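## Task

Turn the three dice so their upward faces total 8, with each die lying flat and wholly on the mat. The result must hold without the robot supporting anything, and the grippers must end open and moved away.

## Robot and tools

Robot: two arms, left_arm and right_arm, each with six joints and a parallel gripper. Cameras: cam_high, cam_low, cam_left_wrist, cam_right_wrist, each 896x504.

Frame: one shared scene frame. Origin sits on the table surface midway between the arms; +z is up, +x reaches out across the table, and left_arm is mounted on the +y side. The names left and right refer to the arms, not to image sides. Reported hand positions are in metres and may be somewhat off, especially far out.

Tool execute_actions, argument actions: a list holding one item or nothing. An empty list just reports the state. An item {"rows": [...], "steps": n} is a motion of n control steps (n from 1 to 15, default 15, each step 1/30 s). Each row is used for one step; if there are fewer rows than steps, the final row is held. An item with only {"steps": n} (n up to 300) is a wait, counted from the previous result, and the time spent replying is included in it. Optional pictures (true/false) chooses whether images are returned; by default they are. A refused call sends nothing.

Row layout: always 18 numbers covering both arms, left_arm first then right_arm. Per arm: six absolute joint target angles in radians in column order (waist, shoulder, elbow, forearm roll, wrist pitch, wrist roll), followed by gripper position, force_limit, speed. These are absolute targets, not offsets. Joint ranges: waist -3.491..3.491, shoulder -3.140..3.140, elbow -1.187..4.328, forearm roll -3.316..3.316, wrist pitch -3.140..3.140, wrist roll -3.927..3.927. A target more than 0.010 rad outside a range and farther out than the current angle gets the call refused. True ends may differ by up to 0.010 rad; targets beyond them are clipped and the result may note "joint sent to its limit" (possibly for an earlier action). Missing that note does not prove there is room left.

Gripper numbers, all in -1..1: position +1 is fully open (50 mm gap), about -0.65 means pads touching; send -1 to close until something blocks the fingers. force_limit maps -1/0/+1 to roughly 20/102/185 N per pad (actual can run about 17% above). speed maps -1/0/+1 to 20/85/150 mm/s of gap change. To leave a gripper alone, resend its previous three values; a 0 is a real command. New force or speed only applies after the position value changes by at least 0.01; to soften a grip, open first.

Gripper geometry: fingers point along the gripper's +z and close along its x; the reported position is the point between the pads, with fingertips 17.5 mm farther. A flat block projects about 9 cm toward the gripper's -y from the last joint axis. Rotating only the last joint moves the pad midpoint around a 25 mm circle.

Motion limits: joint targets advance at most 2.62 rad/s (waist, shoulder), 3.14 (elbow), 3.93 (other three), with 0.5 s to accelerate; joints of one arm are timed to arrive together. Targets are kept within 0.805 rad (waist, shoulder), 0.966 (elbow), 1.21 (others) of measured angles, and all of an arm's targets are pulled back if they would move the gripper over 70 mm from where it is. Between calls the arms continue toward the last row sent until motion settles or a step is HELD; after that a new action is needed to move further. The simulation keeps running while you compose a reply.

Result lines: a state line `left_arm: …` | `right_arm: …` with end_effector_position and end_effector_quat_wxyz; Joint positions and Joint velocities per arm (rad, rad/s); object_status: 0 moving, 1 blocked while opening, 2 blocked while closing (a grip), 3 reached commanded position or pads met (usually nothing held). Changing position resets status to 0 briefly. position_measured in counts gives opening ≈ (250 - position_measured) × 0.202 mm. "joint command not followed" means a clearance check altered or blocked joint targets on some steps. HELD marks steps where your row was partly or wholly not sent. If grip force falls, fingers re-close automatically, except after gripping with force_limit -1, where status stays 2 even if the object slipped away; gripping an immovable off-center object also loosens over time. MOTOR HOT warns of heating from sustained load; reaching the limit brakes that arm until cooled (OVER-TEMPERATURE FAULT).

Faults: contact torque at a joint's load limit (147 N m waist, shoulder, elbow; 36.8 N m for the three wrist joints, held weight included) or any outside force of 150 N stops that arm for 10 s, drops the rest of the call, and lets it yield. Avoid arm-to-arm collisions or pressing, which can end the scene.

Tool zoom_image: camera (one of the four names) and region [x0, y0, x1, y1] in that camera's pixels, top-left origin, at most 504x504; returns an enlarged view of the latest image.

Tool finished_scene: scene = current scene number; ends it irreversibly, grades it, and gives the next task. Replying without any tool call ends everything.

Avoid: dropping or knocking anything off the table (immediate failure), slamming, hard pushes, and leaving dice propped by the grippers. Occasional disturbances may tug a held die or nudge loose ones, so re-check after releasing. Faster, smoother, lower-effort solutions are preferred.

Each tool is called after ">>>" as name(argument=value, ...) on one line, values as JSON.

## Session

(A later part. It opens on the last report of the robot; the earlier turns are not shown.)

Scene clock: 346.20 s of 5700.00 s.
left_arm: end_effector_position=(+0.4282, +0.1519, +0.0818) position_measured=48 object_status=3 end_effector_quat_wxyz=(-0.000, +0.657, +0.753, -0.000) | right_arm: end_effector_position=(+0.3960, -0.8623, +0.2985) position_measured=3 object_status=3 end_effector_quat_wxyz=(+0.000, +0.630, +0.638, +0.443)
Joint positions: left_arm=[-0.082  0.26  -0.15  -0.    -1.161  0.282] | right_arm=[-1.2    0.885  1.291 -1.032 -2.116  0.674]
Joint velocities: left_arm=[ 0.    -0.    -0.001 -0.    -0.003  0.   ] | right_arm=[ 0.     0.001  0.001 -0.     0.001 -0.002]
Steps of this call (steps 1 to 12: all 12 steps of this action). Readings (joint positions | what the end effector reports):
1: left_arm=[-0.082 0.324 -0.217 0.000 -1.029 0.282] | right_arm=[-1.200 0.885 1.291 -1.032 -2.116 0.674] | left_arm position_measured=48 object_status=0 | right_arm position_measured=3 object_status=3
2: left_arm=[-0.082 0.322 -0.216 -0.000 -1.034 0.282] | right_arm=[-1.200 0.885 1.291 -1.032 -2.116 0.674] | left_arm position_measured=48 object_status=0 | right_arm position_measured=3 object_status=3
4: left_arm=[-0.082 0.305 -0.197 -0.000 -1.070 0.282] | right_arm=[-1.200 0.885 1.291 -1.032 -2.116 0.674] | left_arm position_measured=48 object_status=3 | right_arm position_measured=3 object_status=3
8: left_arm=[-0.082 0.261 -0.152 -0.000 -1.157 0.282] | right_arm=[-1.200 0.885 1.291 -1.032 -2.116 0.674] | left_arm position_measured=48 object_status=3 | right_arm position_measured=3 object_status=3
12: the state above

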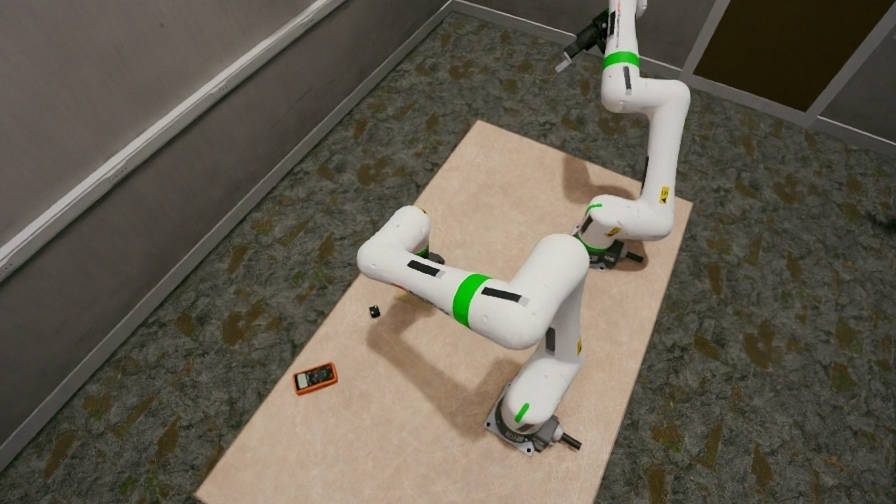

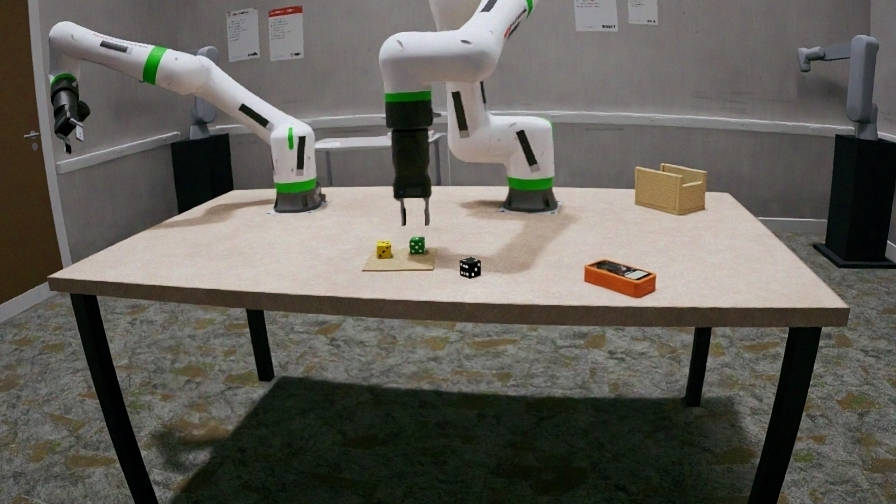

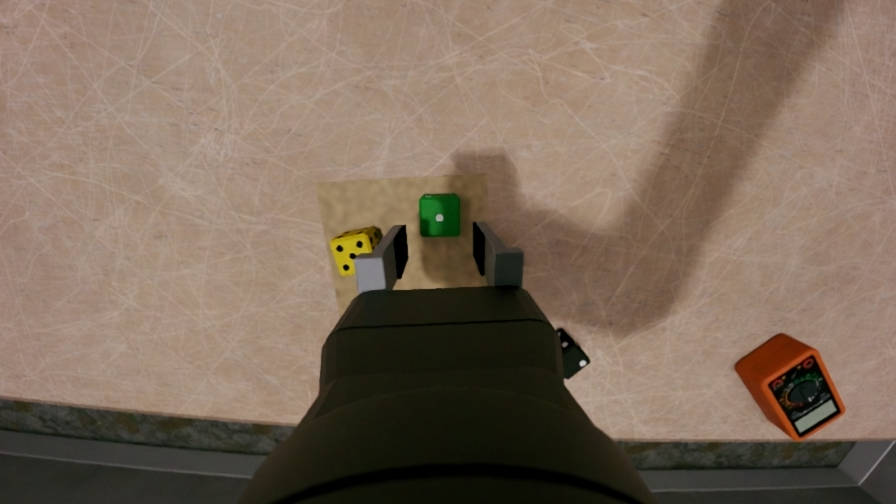

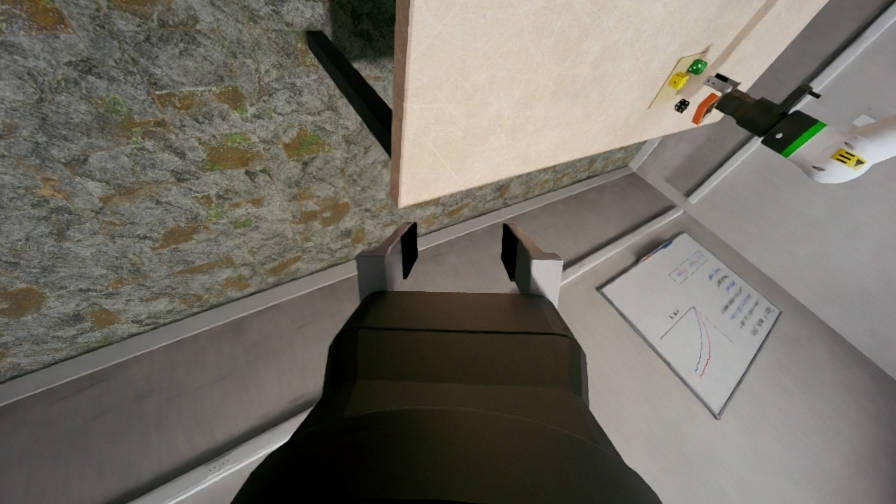

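>>> execute_actions(actions=[{"rows":[[0.123,0.385,0.036,0,-1.222,0.077,1,-0.5,0,-1.2,0.885,1.291,-1.032,-2.116,0.674,1,0,0]],"steps":15}], pictures=false)

>>> execute_actions(actions=[{"steps":6}])

Scene clock: 360.57 s of 5700.00 s.
left_arm: end_effector_position=(+0.5174, +0.2561, +0.0900) position_measured=3 object_status=3 end_effector_quat_wxyz=(-0.000, +0.657, +0.753, -0.000) | right_arm: end_effector_position=(+0.3960, -0.8623, +0.2985) position_measured=3 object_status=3 end_effector_quat_wxyz=(+0.000, +0.630, +0.638, +0.443)
Joint positions: left_arm=[ 0.123  0.385  0.036  0.    -1.222  0.077] | right_arm=[-1.2    0.885  1.291 -1.032 -2.116  0.674]
Joint velocities: left_arm=[ 0.     0.     0.    -0.    -0.002 -0.006] | right_arm=[ 0.003 -0.001  0.     0.     0.001 -0.001]
Steps of this call (steps 1 to 15: the robot went on to your last target; steps 16 to 90: nothing new was sent; then 10.87 s passed at rest; steps 91 to 105: all 15 steps of this action). Readings (joint positions | what the end effector reports):
91: left_arm=[-0.082 0.260 -0.150 -0.000 -1.161 0.282] | right_arm=[-1.200 0.885 1.291 -1.032 -2.116 0.674] | left_arm position_measured=40 object_status=0 | right_arm position_measured=3 object_status=3
92: left_arm=[-0.079 0.262 -0.147 0.000 -1.162 0.279] | right_arm=[-1.200 0.885 1.291 -1.032 -2.116 0.674] | left_arm position_measured=26 object_status=0 | right_arm position_measured=3 object_status=3
94: left_arm=[-0.055 0.277 -0.125 0.000 -1.169 0.255] | right_arm=[-1.200 0.885 1.291 -1.032 -2.116 0.674] | left_arm position_measured=4 object_status=0 | right_arm position_measured=3 object_status=3
98: left_arm=[0.037 0.332 -0.042 0.000 -1.196 0.164] | right_arm=[-1.200 0.885 1.291 -1.032 -2.116 0.674] | left_arm position_measured=3 object_status=0 | right_arm position_measured=3 object_status=3
105: the state above

Scene clock: 360.77 s of 5700.00 s.
left_arm: end_effector_position=(+0.5175, +0.2562, +0.0900) position_measured=3 object_status=3 end_effector_quat_wxyz=(-0.000, +0.658, +0.753, -0.000) | right_arm: end_effector_position=(+0.3960, -0.8623, +0.2985) position_measured=3 object_status=3 end_effector_quat_wxyz=(+0.000, +0.630, +0.638, +0.443)
Joint positions: left_arm=[ 0.123  0.385  0.036  0.    -1.222  0.077] | right_arm=[-1.2    0.885  1.291 -1.032 -2.116  0.674]
Joint velocities: left_arm=[ 0.001  0.     0.001  0.001  0.    -0.   ] | right_arm=[ 0.     0.001  0.001 -0.001 -0.    -0.001]
Steps of this call (steps 1 to 6: the robot went on to your last target). Readings (joint positions | what the end effector reports):
1: left_arm=[0.123 0.385 0.036 0.000 -1.222 0.077] | right_arm=[-1.200 0.885 1.291 -1.032 -2.116 0.674] | left_arm position_measured=3 object_status=3 | right_arm position_measured=3 object_status=3
2: left_arm=[0.123 0.385 0.036 0.000 -1.222 0.077] | right_arm=[-1.200 0.885 1.291 -1.032 -2.116 0.674] | left_arm position_measured=3 object_status=3 | right_arm position_measured=3 object_status=3
4: left_arm=[0.123 0.385 0.036 0.000 -1.222 0.077] | right_arm=[-1.200 0.885 1.291 -1.032 -2.116 0.674] | left_arm position_measured=3 object_status=3 | right_arm position_measured=3 object_status=3
6: the state above

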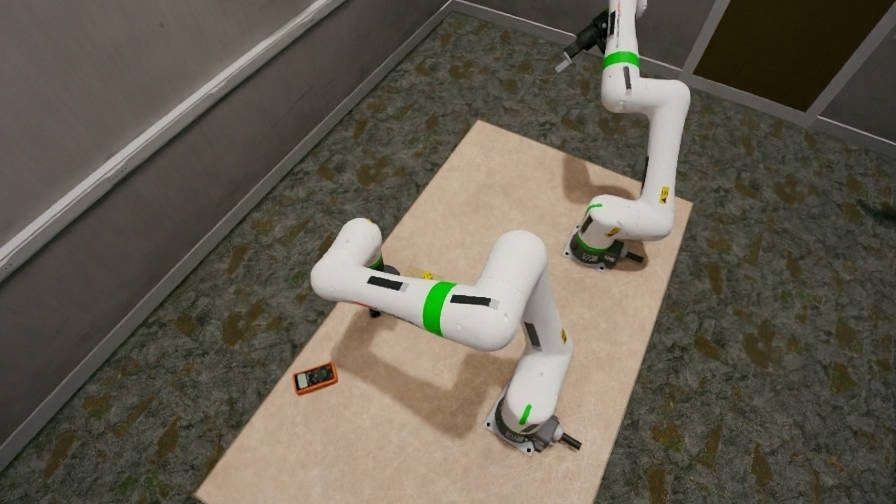

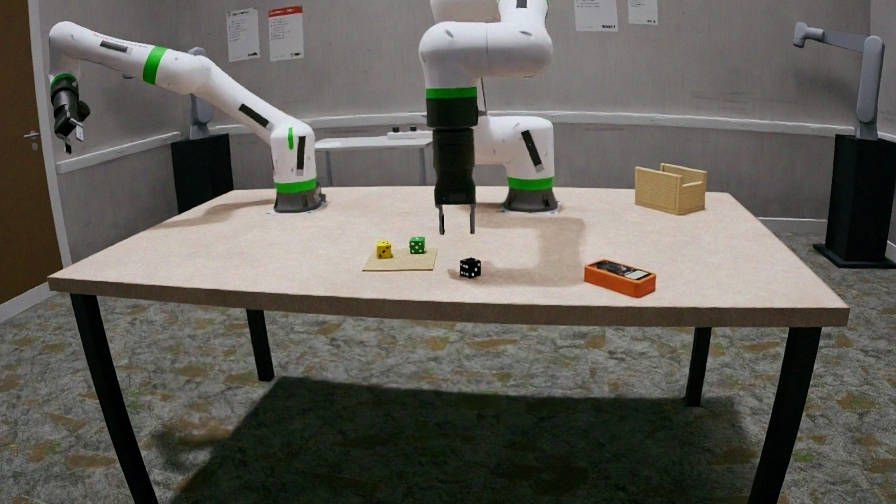

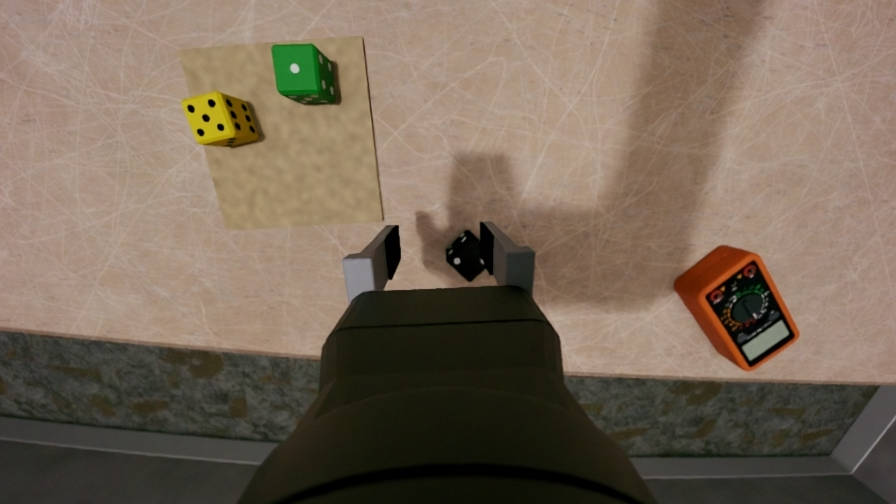

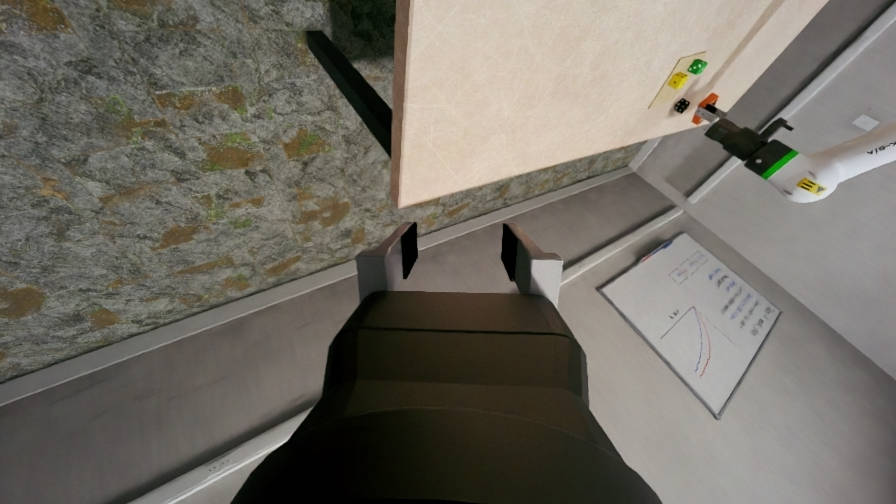

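>>> execute_actions(actions=[{"rows":[[0.129,0.478,0.082,0,-1.175,-0.68,1,-0.5,0,-1.2,0.885,1.291,-1.032,-2.116,0.674,1,0,0]],"steps":15}])

Scene clock: 380.03 s of 5700.00 s.
left_arm: end_effector_position=(+0.5451, +0.2766, +0.0596) position_measured=3 object_status=3 end_effector_quat_wxyz=(-0.000, +0.866, +0.501, -0.000) | right_arm: end_effector_position=(+0.3960, -0.8623, +0.2985) position_measured=3 object_status=3 end_effector_quat_wxyz=(+0.000, +0.630, +0.638, +0.443)
Joint positions: left_arm=[ 0.128  0.467  0.076 -0.    -1.181 -0.586] | right_arm=[-1.2    0.885  1.291 -1.032 -2.116  0.674]
Joint velocities: left_arm=[ 0.009  0.145  0.073 -0.     0.073 -1.18 ] | right_arm=[0.    0.    0.001 0.    0.    0.001]
Steps of this call (steps 1 to 15: the robot went on to your last target; steps 16 to 90: nothing new was sent; then 15.77 s passed at rest; steps 91 to 105: all 15 steps of this action). Readings (joint positions | what the end effector reports):
91: left_arm=[0.123 0.385 0.036 -0.000 -1.222 0.077] | right_arm=[-1.200 0.885 1.291 -1.032 -2.116 0.674] | left_arm position_measured=3 object_status=3 | right_arm position_measured=3 object_status=3
92: left_arm=[0.123 0.386 0.036 -0.000 -1.222 0.071] | right_arm=[-1.200 0.885 1.291 -1.032 -2.116 0.674] | left_arm position_measured=3 object_status=3 | right_arm position_measured=3 object_status=3
94: left_arm=[0.123 0.390 0.039 -0.000 -1.219 0.036] | right_arm=[-1.200 0.885 1.291 -1.032 -2.116 0.674] | left_arm position_measured=3 object_status=3 | right_arm position_measured=3 object_status=3
98: left_arm=[0.125 0.412 0.049 -0.000 -1.209 -0.140] | right_arm=[-1.200 0.885 1.291 -1.032 -2.116 0.674] | left_arm position_measured=3 object_status=3 | right_arm position_measured=3 object_status=3
105: the state above

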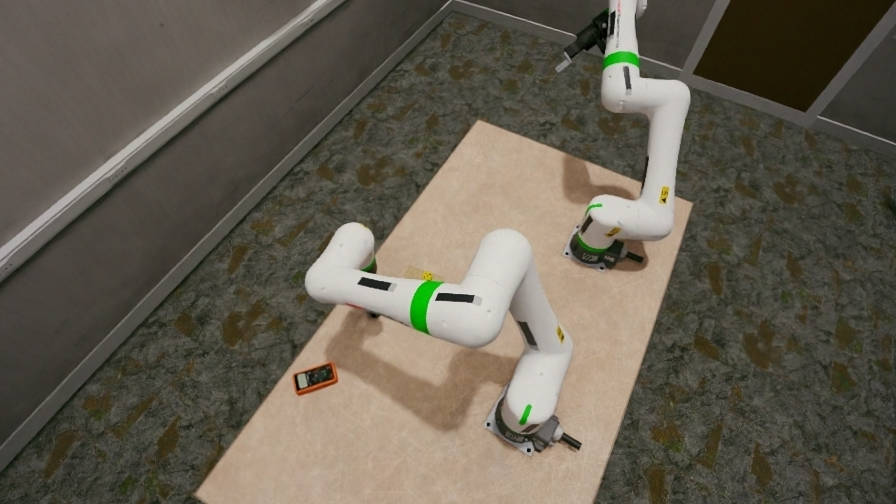

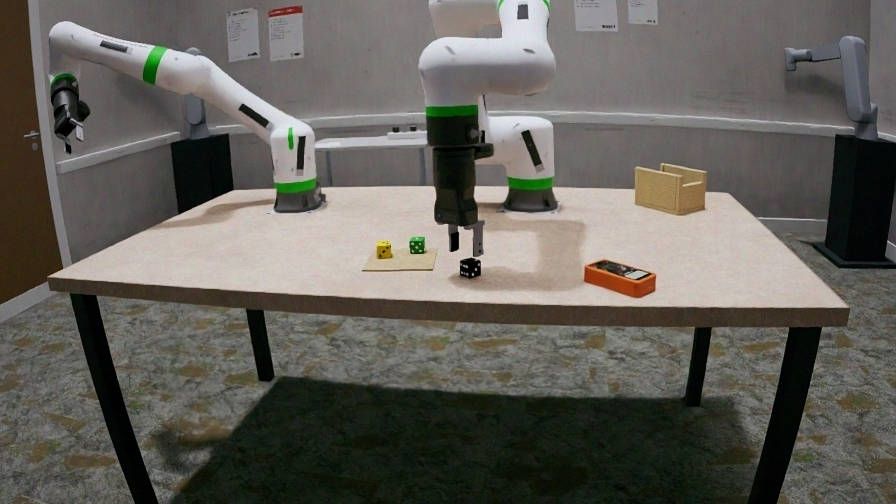

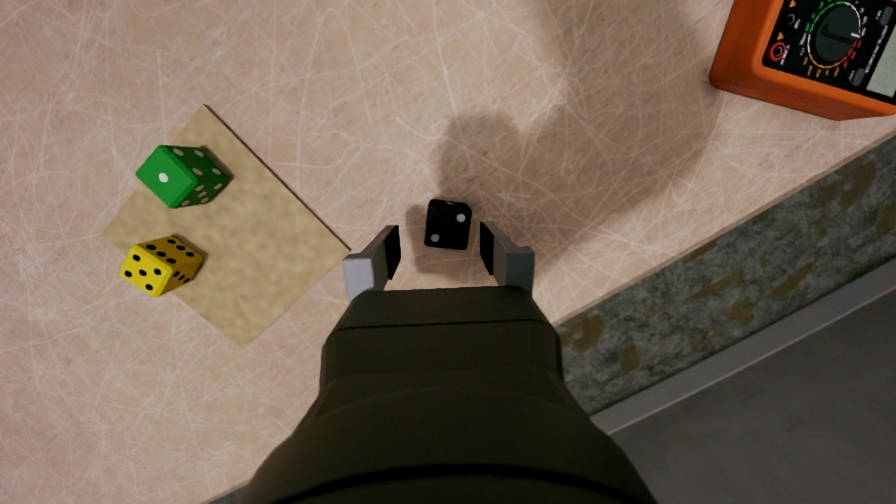

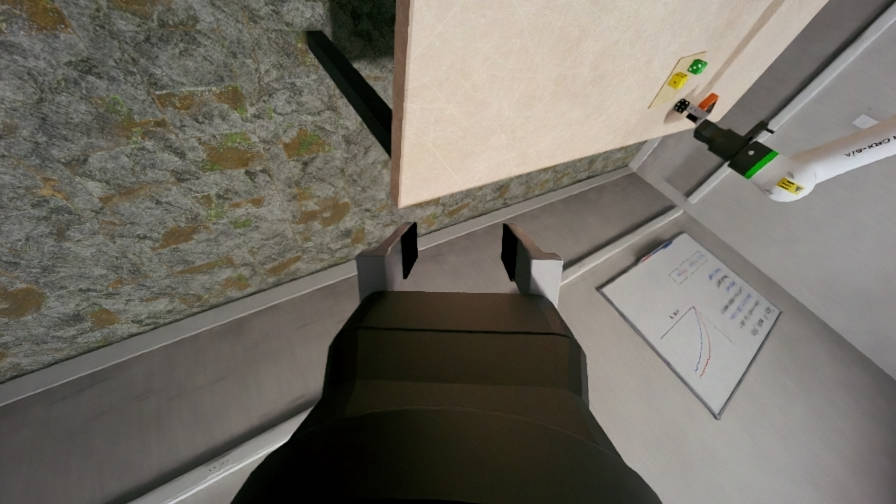

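>>> execute_actions(actions=[{"steps":1}])

Scene clock: 383.93 s of 5700.00 s.
left_arm: end_effector_position=(+0.5496, +0.2792, +0.0552) position_measured=3 object_status=3 end_effector_quat_wxyz=(-0.000, +0.888, +0.460, -0.000) | right_arm: end_effector_position=(+0.3960, -0.8623, +0.2985) position_measured=3 object_status=3 end_effector_quat_wxyz=(+0.000, +0.630, +0.638, +0.443)
Joint positions: left_arm=[ 0.129  0.478  0.082 -0.    -1.175 -0.68 ] | right_arm=[-1.2    0.885  1.291 -1.032 -2.116  0.674]
Joint velocities: left_arm=[ 0.  0.  0. -0. -0. -0.] | right_arm=[-0.001 -0.     0.     0.     0.001 -0.   ]
Steps of this call (steps 1 to 30: the robot went on to your last target; steps 31 to 90: nothing new was sent; then 0.90 s passed at rest). Readings (joint positions | what the end effector reports):
1: left_arm=[0.129 0.471 0.078 -0.000 -1.179 -0.622] | right_arm=[-1.200 0.885 1.291 -1.032 -2.116 0.674] | left_arm position_measured=3 object_status=3 | right_arm position_measured=3 object_status=3
2: left_arm=[0.129 0.474 0.080 -0.000 -1.177 -0.649] | right_arm=[-1.200 0.885 1.291 -1.032 -2.116 0.674] | left_arm position_measured=3 object_status=3 | right_arm position_measured=3 object_status=3
4: left_arm=[0.129 0.478 0.082 -0.000 -1.175 -0.677] | right_arm=[-1.200 0.885 1.291 -1.032 -2.116 0.674] | left_arm position_measured=3 object_status=3 | right_arm position_measured=3 object_status=3
8: left_arm=[0.129 0.478 0.082 -0.000 -1.175 -0.680] | right_arm=[-1.200 0.885 1.291 -1.032 -2.116 0.674] | left_arm position_measured=3 object_status=3 | right_arm position_measured=3 object_status=3
90: the state above
All arms were judged still, so your last target was given up. Only a new action makes them travel on or press farther. Fingers that are still opening or closing keep moving.

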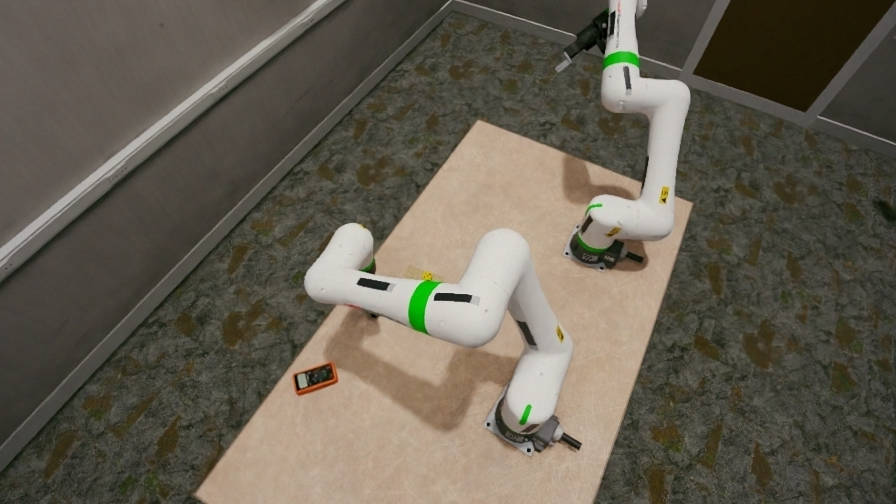

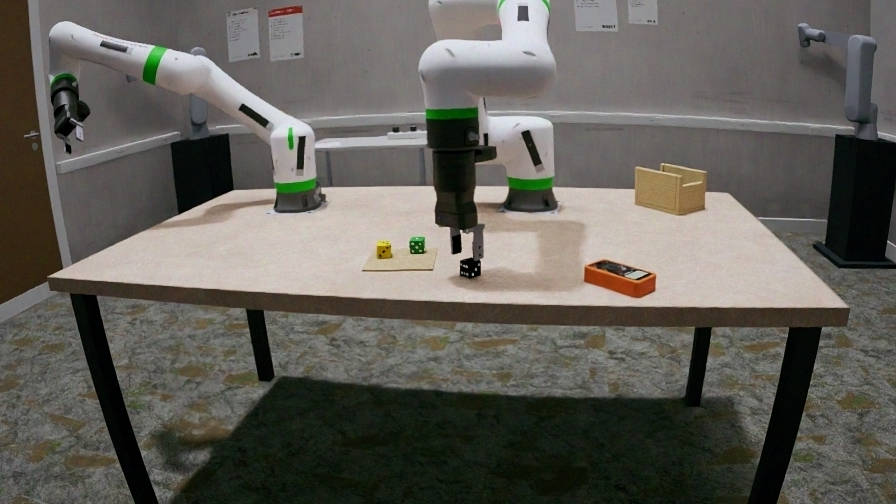

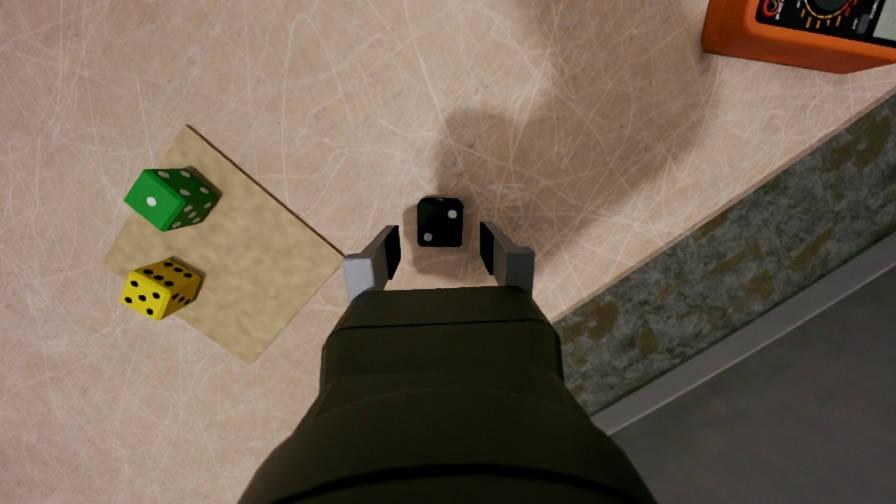

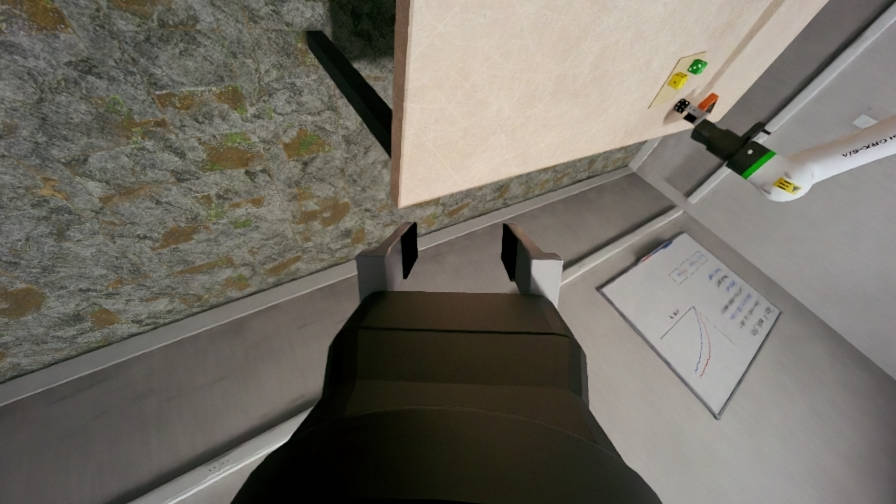

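>>> execute_actions(actions=[{"rows":[[0.129,0.512,0.043,0,-1.102,-0.68,1,-0.5,0,-1.2,0.885,1.291,-1.032,-2.116,0.674,1,0,0]],"steps":11}], pictures=false)

>>> execute_actions(actions=[{"rows":[[0.129,0.512,0.043,0,-1.102,-0.68,-1,-0.5,0,-1.2,0.885,1.291,-1.032,-2.116,0.674,1,0,0]],"steps":12}], pictures=false)

>>> execute_actions(actions=[{"rows":[[0.129,0.46,0.09,0,-1.201,-0.68,-1,-0.5,0,-1.2,0.885,1.291,-1.032,-2.116,0.674,1,0,0]],"steps":9}], pictures=false)

>>> execute_actions(actions=[{"rows":[[-0.054,0.387,-0.024,0,-1.16,0.254,-1,-0.5,0,-1.2,0.885,1.291,-1.032,-2.116,0.674,1,0,0]],"steps":15}], pictures=false)

>>> execute_actions(actions=[{"steps":10}])

Scene clock: 398.73 s of 5700.00 s.
left_arm: end_effector_position=(+0.5488, +0.2792, +0.0200) position_measured=3 object_status=3 end_effector_quat_wxyz=(-0.000, +0.888, +0.460, -0.000) | right_arm: end_effector_position=(+0.3960, -0.8623, +0.2985) position_measured=3 object_status=3 end_effector_quat_wxyz=(+0.000, +0.630, +0.638, +0.443)
Joint positions: left_arm=[ 0.129  0.512  0.043  0.    -1.102 -0.68 ] | right_arm=[-1.2    0.885  1.291 -1.032 -2.116  0.674]
Joint velocities: left_arm=[ 0.     0.     0.002 -0.003  0.     0.001] | right_arm=[ 0.002  0.001  0.002 -0.    -0.    -0.   ]
Steps of this call (steps 1 to 90: nothing new was sent; then 11.43 s passed at rest; steps 91 to 101: all 11 steps of this action). Readings (joint positions | what the end effector reports):
91: left_arm=[0.129 0.478 0.082 0.000 -1.175 -0.680] | right_arm=[-1.200 0.885 1.291 -1.032 -2.116 0.674] | left_arm position_measured=3 object_status=3 | right_arm position_measured=3 object_status=3
92: left_arm=[0.129 0.480 0.080 0.000 -1.169 -0.680] | right_arm=[-1.200 0.885 1.291 -1.032 -2.116 0.674] | left_arm position_measured=3 object_status=3 | right_arm position_measured=3 object_status=3
94: left_arm=[0.129 0.496 0.061 0.000 -1.135 -0.680] | right_arm=[-1.200 0.885 1.291 -1.032 -2.116 0.674] | left_arm position_measured=3 object_status=3 | right_arm position_measured=3 object_status=3
98: left_arm=[0.129 0.512 0.043 0.000 -1.102 -0.680] | right_arm=[-1.200 0.885 1.291 -1.032 -2.116 0.674] | left_arm position_measured=3 object_status=3 | right_arm position_measured=3 object_status=3
101: the state above

Scene clock: 399.13 s of 5700.00 s.
left_arm: end_effector_position=(+0.5488, +0.2792, +0.0201) position_measured=106 object_status=0 end_effector_quat_wxyz=(-0.000, +0.888, +0.460, -0.000) | right_arm: end_effector_position=(+0.3960, -0.8623, +0.2985) position_measured=3 object_status=3 end_effector_quat_wxyz=(+0.000, +0.630, +0.638, +0.443)
Joint positions: left_arm=[ 0.129  0.512  0.043 -0.    -1.102 -0.68 ] | right_arm=[-1.2    0.885  1.291 -1.032 -2.116  0.674]
Joint velocities: left_arm=[-0.     0.     0.    -0.001  0.    -0.   ] | right_arm=[ 0.     0.     0.001  0.     0.001 -0.001]
Steps of this call (steps 1 to 12: all 12 steps of this action). Readings (joint positions | what the end effector reports):
1: left_arm=[0.129 0.512 0.043 0.000 -1.102 -0.680] | right_arm=[-1.200 0.885 1.291 -1.032 -2.116 0.674] | left_arm position_measured=10 object_status=0 | right_arm position_measured=3 object_status=3
2: left_arm=[0.129 0.512 0.043 0.000 -1.102 -0.680] | right_arm=[-1.200 0.885 1.291 -1.032 -2.116 0.674] | left_arm position_measured=24 object_status=0 | right_arm position_measured=3 object_status=3
4: left_arm=[0.129 0.512 0.043 0.000 -1.102 -0.680] | right_arm=[-1.200 0.885 1.291 -1.032 -2.116 0.674] | left_arm position_measured=52 object_status=0 | right_arm position_measured=3 object_status=3
8: left_arm=[0.129 0.512 0.043 -0.000 -1.102 -0.680] | right_arm=[-1.200 0.885 1.291 -1.032 -2.116 0.674] | left_arm position_measured=106 object_status=0 | right_arm position_measured=3 object_status=3
12: the state above

Scene clock: 399.43 s of 5700.00 s.
left_arm: end_effector_position=(+0.5473, +0.2791, +0.0689) position_measured=106 object_status=2 end_effector_quat_wxyz=(-0.000, +0.888, +0.460, +0.000) | right_arm: end_effector_position=(+0.3960, -0.8623, +0.2985) position_measured=3 object_status=3 end_effector_quat_wxyz=(+0.000, +0.630, +0.638, +0.443)
Joint positions: left_arm=[ 0.129  0.46   0.09  -0.    -1.201 -0.68 ] | right_arm=[-1.2    0.885  1.291 -1.032 -2.116  0.674]
Joint velocities: left_arm=[-0.     0.003 -0.001 -0.001 -0.008 -0.   ] | right_arm=[ 0.    -0.001  0.     0.     0.002 -0.001]
Steps of this call (steps 1 to 9: all 9 steps of this action). Readings (joint positions | what the end effector reports):
1: left_arm=[0.129 0.512 0.043 -0.000 -1.102 -0.680] | right_arm=[-1.200 0.885 1.291 -1.032 -2.116 0.674] | left_arm position_measured=106 object_status=0 | right_arm position_measured=3 object_status=3
2: left_arm=[0.129 0.509 0.045 -0.000 -1.107 -0.680] | right_arm=[-1.200 0.885 1.291 -1.032 -2.116 0.674] | left_arm position_measured=106 object_status=2 | right_arm position_measured=3 object_status=3
4: left_arm=[0.129 0.491 0.062 -0.000 -1.143 -0.680] | right_arm=[-1.200 0.885 1.291 -1.032 -2.116 0.674] | left_arm position_measured=106 object_status=2 | right_arm position_measured=3 object_status=3
8: left_arm=[0.129 0.460 0.090 -0.000 -1.200 -0.680] | right_arm=[-1.200 0.885 1.291 -1.032 -2.116 0.674] | left_arm position_measured=106 object_status=2 | right_arm position_measured=3 object_status=3
9: the state above

Scene clock: 399.93 s of 5700.00 s.
left_arm: end_effector_position=(+0.4987, +0.1873, +0.0654) position_measured=106 object_status=2 end_effector_quat_wxyz=(-0.000, +0.724, +0.690, -0.000) | right_arm: end_effector_position=(+0.3960, -0.8623, +0.2985) position_measured=3 object_status=3 end_effector_quat_wxyz=(+0.000, +0.630, +0.638, +0.443)
Joint positions: left_arm=[-0.009  0.405  0.002  0.    -1.168  0.025] | right_arm=[-1.2    0.885  1.291 -1.032 -2.116  0.674]
Joint velocities: left_arm=[-0.357 -0.142 -0.211 -0.001  0.066  1.806] | right_arm=[ 0.001  0.001 -0.001  0.002 -0.001 -0.   ]
Steps of this call (steps 1 to 15: all 15 steps of this action). Readings (joint positions | what the end effector reports):
1: left_arm=[0.129 0.460 0.090 -0.000 -1.201 -0.680] | right_arm=[-1.200 0.885 1.291 -1.032 -2.116 0.674] | left_arm position_measured=106 object_status=2 | right_arm position_measured=3 object_status=3
2: left_arm=[0.128 0.460 0.089 -0.000 -1.200 -0.675] | right_arm=[-1.200 0.885 1.291 -1.032 -2.116 0.674] | left_arm position_measured=106 object_status=2 | right_arm position_measured=3 object_status=3
4: left_arm=[0.121 0.457 0.083 -0.000 -1.197 -0.639] | right_arm=[-1.200 0.885 1.291 -1.032 -2.116 0.674] | left_arm position_measured=106 object_status=2 | right_arm position_measured=3 object_status=3
8: left_arm=[0.087 0.443 0.059 -0.000 -1.186 -0.463] | right_arm=[-1.200 0.885 1.291 -1.032 -2.116 0.674] | left_arm position_measured=106 object_status=2 | right_arm position_measured=3 object_status=3
15: the state above

Scene clock: 400.27 s of 5700.00 s.
left_arm: end_effector_position=(+0.4826, +0.1595, +0.0649) position_measured=106 object_status=2 end_effector_quat_wxyz=(-0.000, +0.657, +0.753, -0.000) | right_arm: end_effector_position=(+0.3960, -0.8623, +0.2985) position_measured=3 object_status=3 end_effector_quat_wxyz=(+0.000, +0.630, +0.638, +0.443)
Joint positions: left_arm=[-0.054  0.387 -0.024  0.    -1.16   0.254] | right_arm=[-1.2    0.885  1.291 -1.032 -2.116  0.674]
Joint velocities: left_arm=[-0.001  0.    -0.     0.001  0.     0.002] | right_arm=[ 0.001 -0.002 -0.001 -0.001 -0.    -0.001]
Steps of this call (steps 1 to 10: the robot went on to your last target). Readings (joint positions | what the end effector reports):
1: left_arm=[-0.021 0.400 -0.004 0.000 -1.166 0.083] | right_arm=[-1.200 0.885 1.291 -1.032 -2.116 0.674] | left_arm position_measured=106 object_status=2 | right_arm position_measured=3 object_status=3
2: left_arm=[-0.030 0.396 -0.010 0.000 -1.164 0.133] | right_arm=[-1.200 0.885 1.291 -1.032 -2.116 0.674] | left_arm position_measured=106 object_status=2 | right_arm position_measured=3 object_status=3
4: left_arm=[-0.045 0.391 -0.019 0.000 -1.162 0.207] | right_arm=[-1.200 0.885 1.291 -1.032 -2.116 0.674] | left_arm position_measured=106 object_status=2 | right_arm position_measured=3 object_status=3
8: left_arm=[-0.054 0.387 -0.024 0.000 -1.160 0.254] | right_arm=[-1.200 0.885 1.291 -1.032 -2.116 0.674] | left_arm position_measured=106 object_status=2 | right_arm position_measured=3 object_status=3
10: the state above

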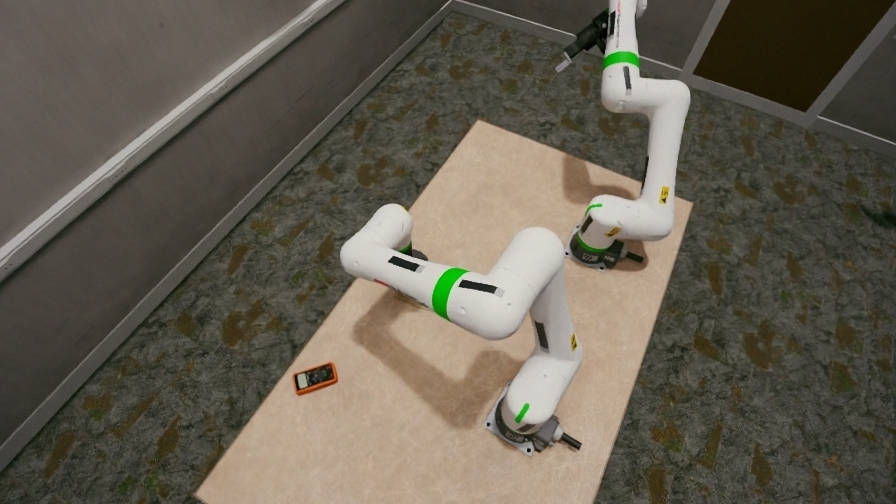

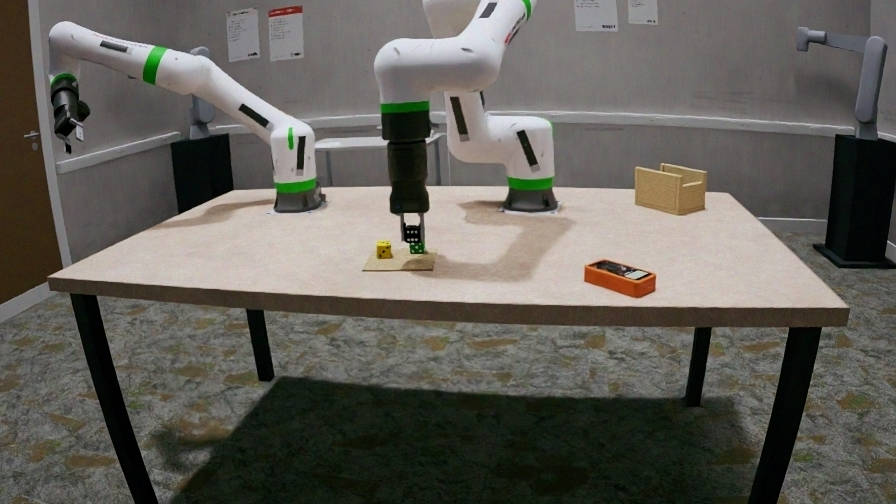

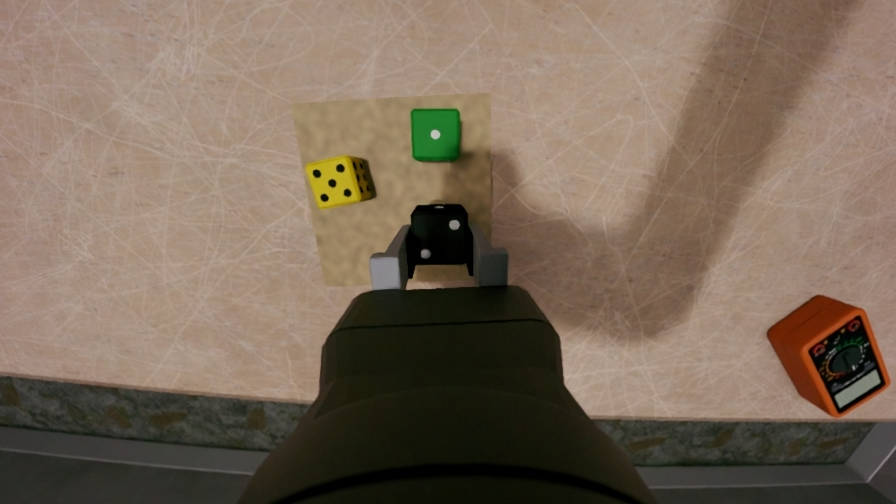

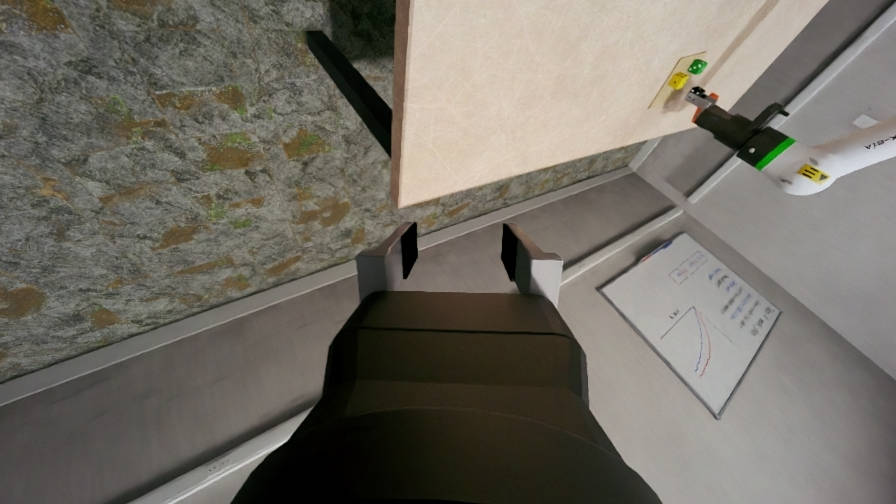

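>>> execute_actions(actions=[{"rows":[[-0.054,0.431,-0.067,0,-1.073,0.254,-1,-0.5,0,-1.2,0.885,1.291,-1.032,-2.116,0.674,1,0,0]],"steps":12}], pictures=false)

>>> execute_actions(actions=[{"rows":[[-0.054,0.431,-0.067,0,-1.073,0.254,0.7,-0.5,0,-1.2,0.885,1.291,-1.032,-2.116,0.674,1,0,0]],"steps":9}], pictures=false)

>>> execute_actions(actions=[{"rows":[[-0.054,0.3,0.08,0,-1.351,0.254,0.7,-0.5,0,-1.2,0.885,1.291,-1.032,-2.116,0.674,1,0,0]],"steps":15}])

Scene clock: 408.07 s of 5700.00 s.
left_arm: end_effector_position=(+0.4826, +0.1595, +0.0241) position_measured=106 object_status=2 end_effector_quat_wxyz=(-0.000, +0.658, +0.753, +0.000) | right_arm: end_effector_position=(+0.3960, -0.8623, +0.2985) position_measured=3 object_status=3 end_effector_quat_wxyz=(+0.000, +0.630, +0.638, +0.443)
Joint positions: left_arm=[-0.054  0.431 -0.067 -0.    -1.073  0.254] | right_arm=[-1.2    0.885  1.291 -1.032 -2.116  0.674]
Joint velocities: left_arm=[-0.     0.     0.    -0.     0.    -0.001] | right_arm=[ 0.001  0.001  0.    -0.001  0.    -0.001]
Steps of this call (steps 1 to 30: the robot went on to your last target; steps 31 to 90: nothing new was sent; then 4.40 s passed at rest; steps 91 to 102: all 12 steps of this action). Readings (joint positions | what the end effector reports):
91: left_arm=[-0.054 0.387 -0.024 0.000 -1.160 0.254] | right_arm=[-1.200 0.885 1.291 -1.032 -2.116 0.674] | left_arm position_measured=106 object_status=2 | right_arm position_measured=3 object_status=3
92: left_arm=[-0.054 0.389 -0.026 0.000 -1.155 0.254] | right_arm=[-1.200 0.885 1.291 -1.032 -2.116 0.674] | left_arm position_measured=106 object_status=2 | right_arm position_measured=3 object_status=3
94: left_arm=[-0.054 0.407 -0.044 0.000 -1.119 0.254] | right_arm=[-1.200 0.885 1.291 -1.032 -2.116 0.674] | left_arm position_measured=106 object_status=2 | right_arm position_measured=3 object_status=3
98: left_arm=[-0.054 0.431 -0.067 -0.000 -1.074 0.254] | right_arm=[-1.200 0.885 1.291 -1.032 -2.116 0.674] | left_arm position_measured=106 object_status=2 | right_arm position_measured=3 object_status=3
102: the state above

Scene clock: 408.37 s of 5700.00 s.
left_arm: end_effector_position=(+0.4826, +0.1594, +0.0241) position_measured=48 object_status=0 end_effector_quat_wxyz=(-0.000, +0.657, +0.753, -0.000) | right_arm: end_effector_position=(+0.3960, -0.8623, +0.2985) position_measured=3 object_status=3 end_effector_quat_wxyz=(+0.000, +0.630, +0.638, +0.443)
Joint positions: left_arm=[-0.054  0.431 -0.067 -0.    -1.073  0.254] | right_arm=[-1.2    0.885  1.291 -1.032 -2.116  0.674]
Joint velocities: left_arm=[-0.     0.     0.001 -0.001  0.    -0.   ] | right_arm=[-0.    -0.001  0.    -0.002  0.    -0.003]
Steps of this call (steps 1 to 9: all 9 steps of this action). Readings (joint positions | what the end effector reports):
1: left_arm=[-0.054 0.431 -0.067 -0.000 -1.073 0.254] | right_arm=[-1.200 0.885 1.291 -1.032 -2.116 0.674] | left_arm position_measured=99 object_status=0 | right_arm position_measured=3 object_status=3
2: left_arm=[-0.054 0.431 -0.067 -0.000 -1.073 0.254] | right_arm=[-1.200 0.885 1.291 -1.032 -2.116 0.674] | left_arm position_measured=85 object_status=0 | right_arm position_measured=3 object_status=3
4: left_arm=[-0.054 0.431 -0.067 -0.000 -1.073 0.254] | right_arm=[-1.200 0.885 1.291 -1.032 -2.116 0.674] | left_arm position_measured=57 object_status=0 | right_arm position_measured=3 object_status=3
8: left_arm=[-0.054 0.431 -0.067 -0.000 -1.073 0.254] | right_arm=[-1.200 0.885 1.291 -1.032 -2.116 0.674] | left_arm position_measured=48 object_status=0 | right_arm position_measured=3 object_status=3
9: the state above

Scene clock: 408.87 s of 5700.00 s.
left_arm: end_effector_position=(+0.4745, +0.1603, +0.1548) position_measured=48 object_status=3 end_effector_quat_wxyz=(-0.000, +0.657, +0.753, -0.000) | right_arm: end_effector_position=(+0.3960, -0.8623, +0.2985) position_measured=3 object_status=3 end_effector_quat_wxyz=(+0.000, +0.630, +0.638, +0.443)
Joint positions: left_arm=[-0.054  0.3    0.08   0.    -1.351  0.254] | right_arm=[-1.2    0.885  1.291 -1.032 -2.116  0.674]
Joint velocities: left_arm=[-0.    -0.    -0.    -0.    -0.004  0.001] | right_arm=[-0.001 -0.002 -0.001 -0.001  0.001 -0.001]
Steps of this call (steps 1 to 15: all 15 steps of this action). Readings (joint positions | what the end effector reports):
1: left_arm=[-0.054 0.431 -0.067 -0.000 -1.073 0.254] | right_arm=[-1.200 0.885 1.291 -1.032 -2.116 0.674] | left_arm position_measured=48 object_status=0 | right_arm position_measured=3 object_status=3
2: left_arm=[-0.054 0.429 -0.065 -0.000 -1.078 0.254] | right_arm=[-1.200 0.885 1.291 -1.032 -2.116 0.674] | left_arm position_measured=48 object_status=0 | right_arm position_measured=3 object_status=3
4: left_arm=[-0.054 0.412 -0.046 -0.000 -1.114 0.254] | right_arm=[-1.200 0.885 1.291 -1.032 -2.116 0.674] | left_arm position_measured=48 object_status=3 | right_arm position_measured=3 object_status=3
8: left_arm=[-0.054 0.349 0.025 0.000 -1.247 0.254] | right_arm=[-1.200 0.885 1.291 -1.032 -2.116 0.674] | left_arm position_measured=48 object_status=3 | right_arm position_measured=3 object_status=3
15: the state above

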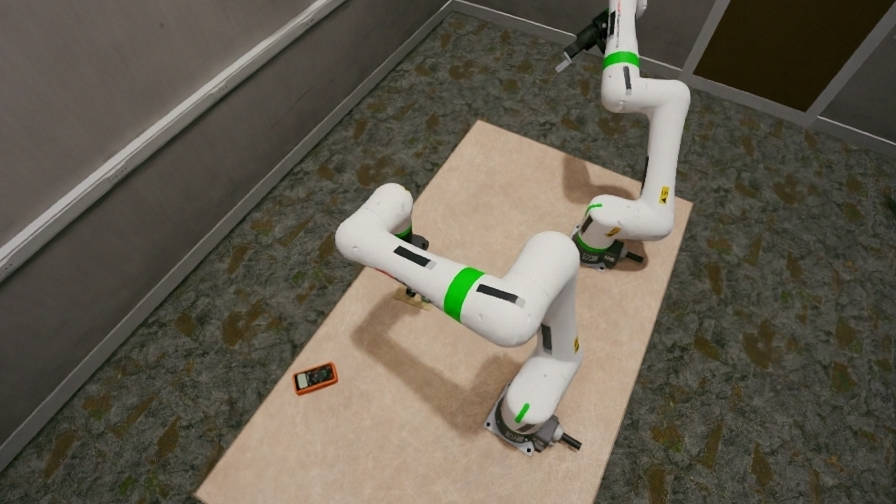

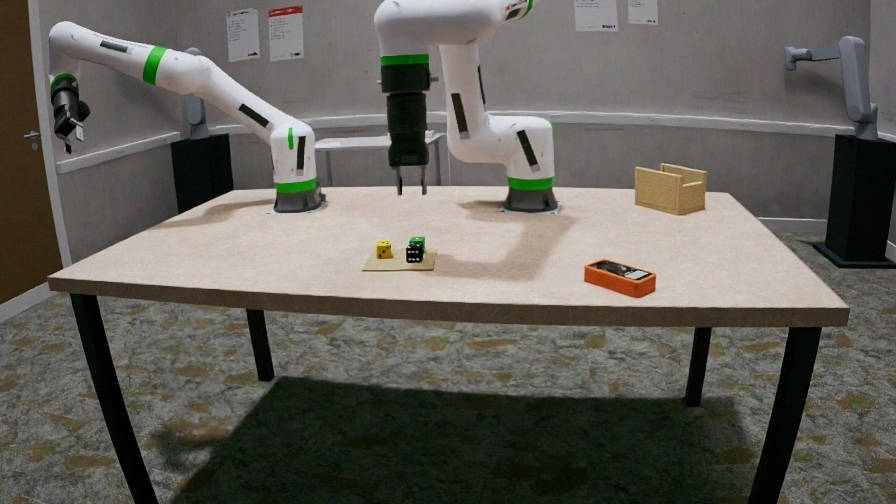

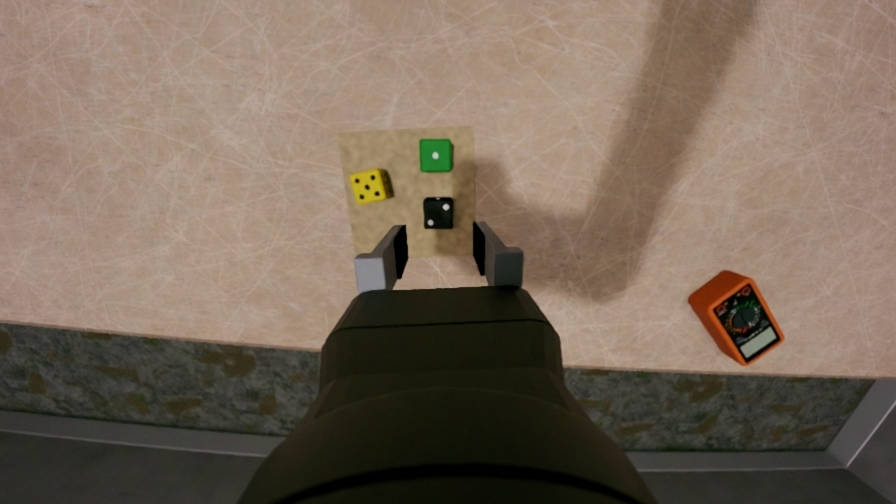

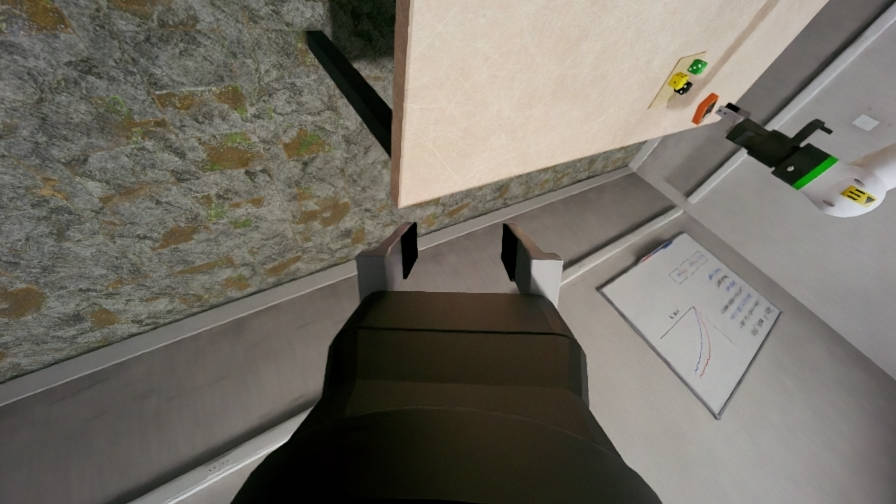

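All on the mat: 5+1+2=8. The gripper is already 15 cm clear.

>>> finished_scene(scene=1)

The scene is finished: the task was done.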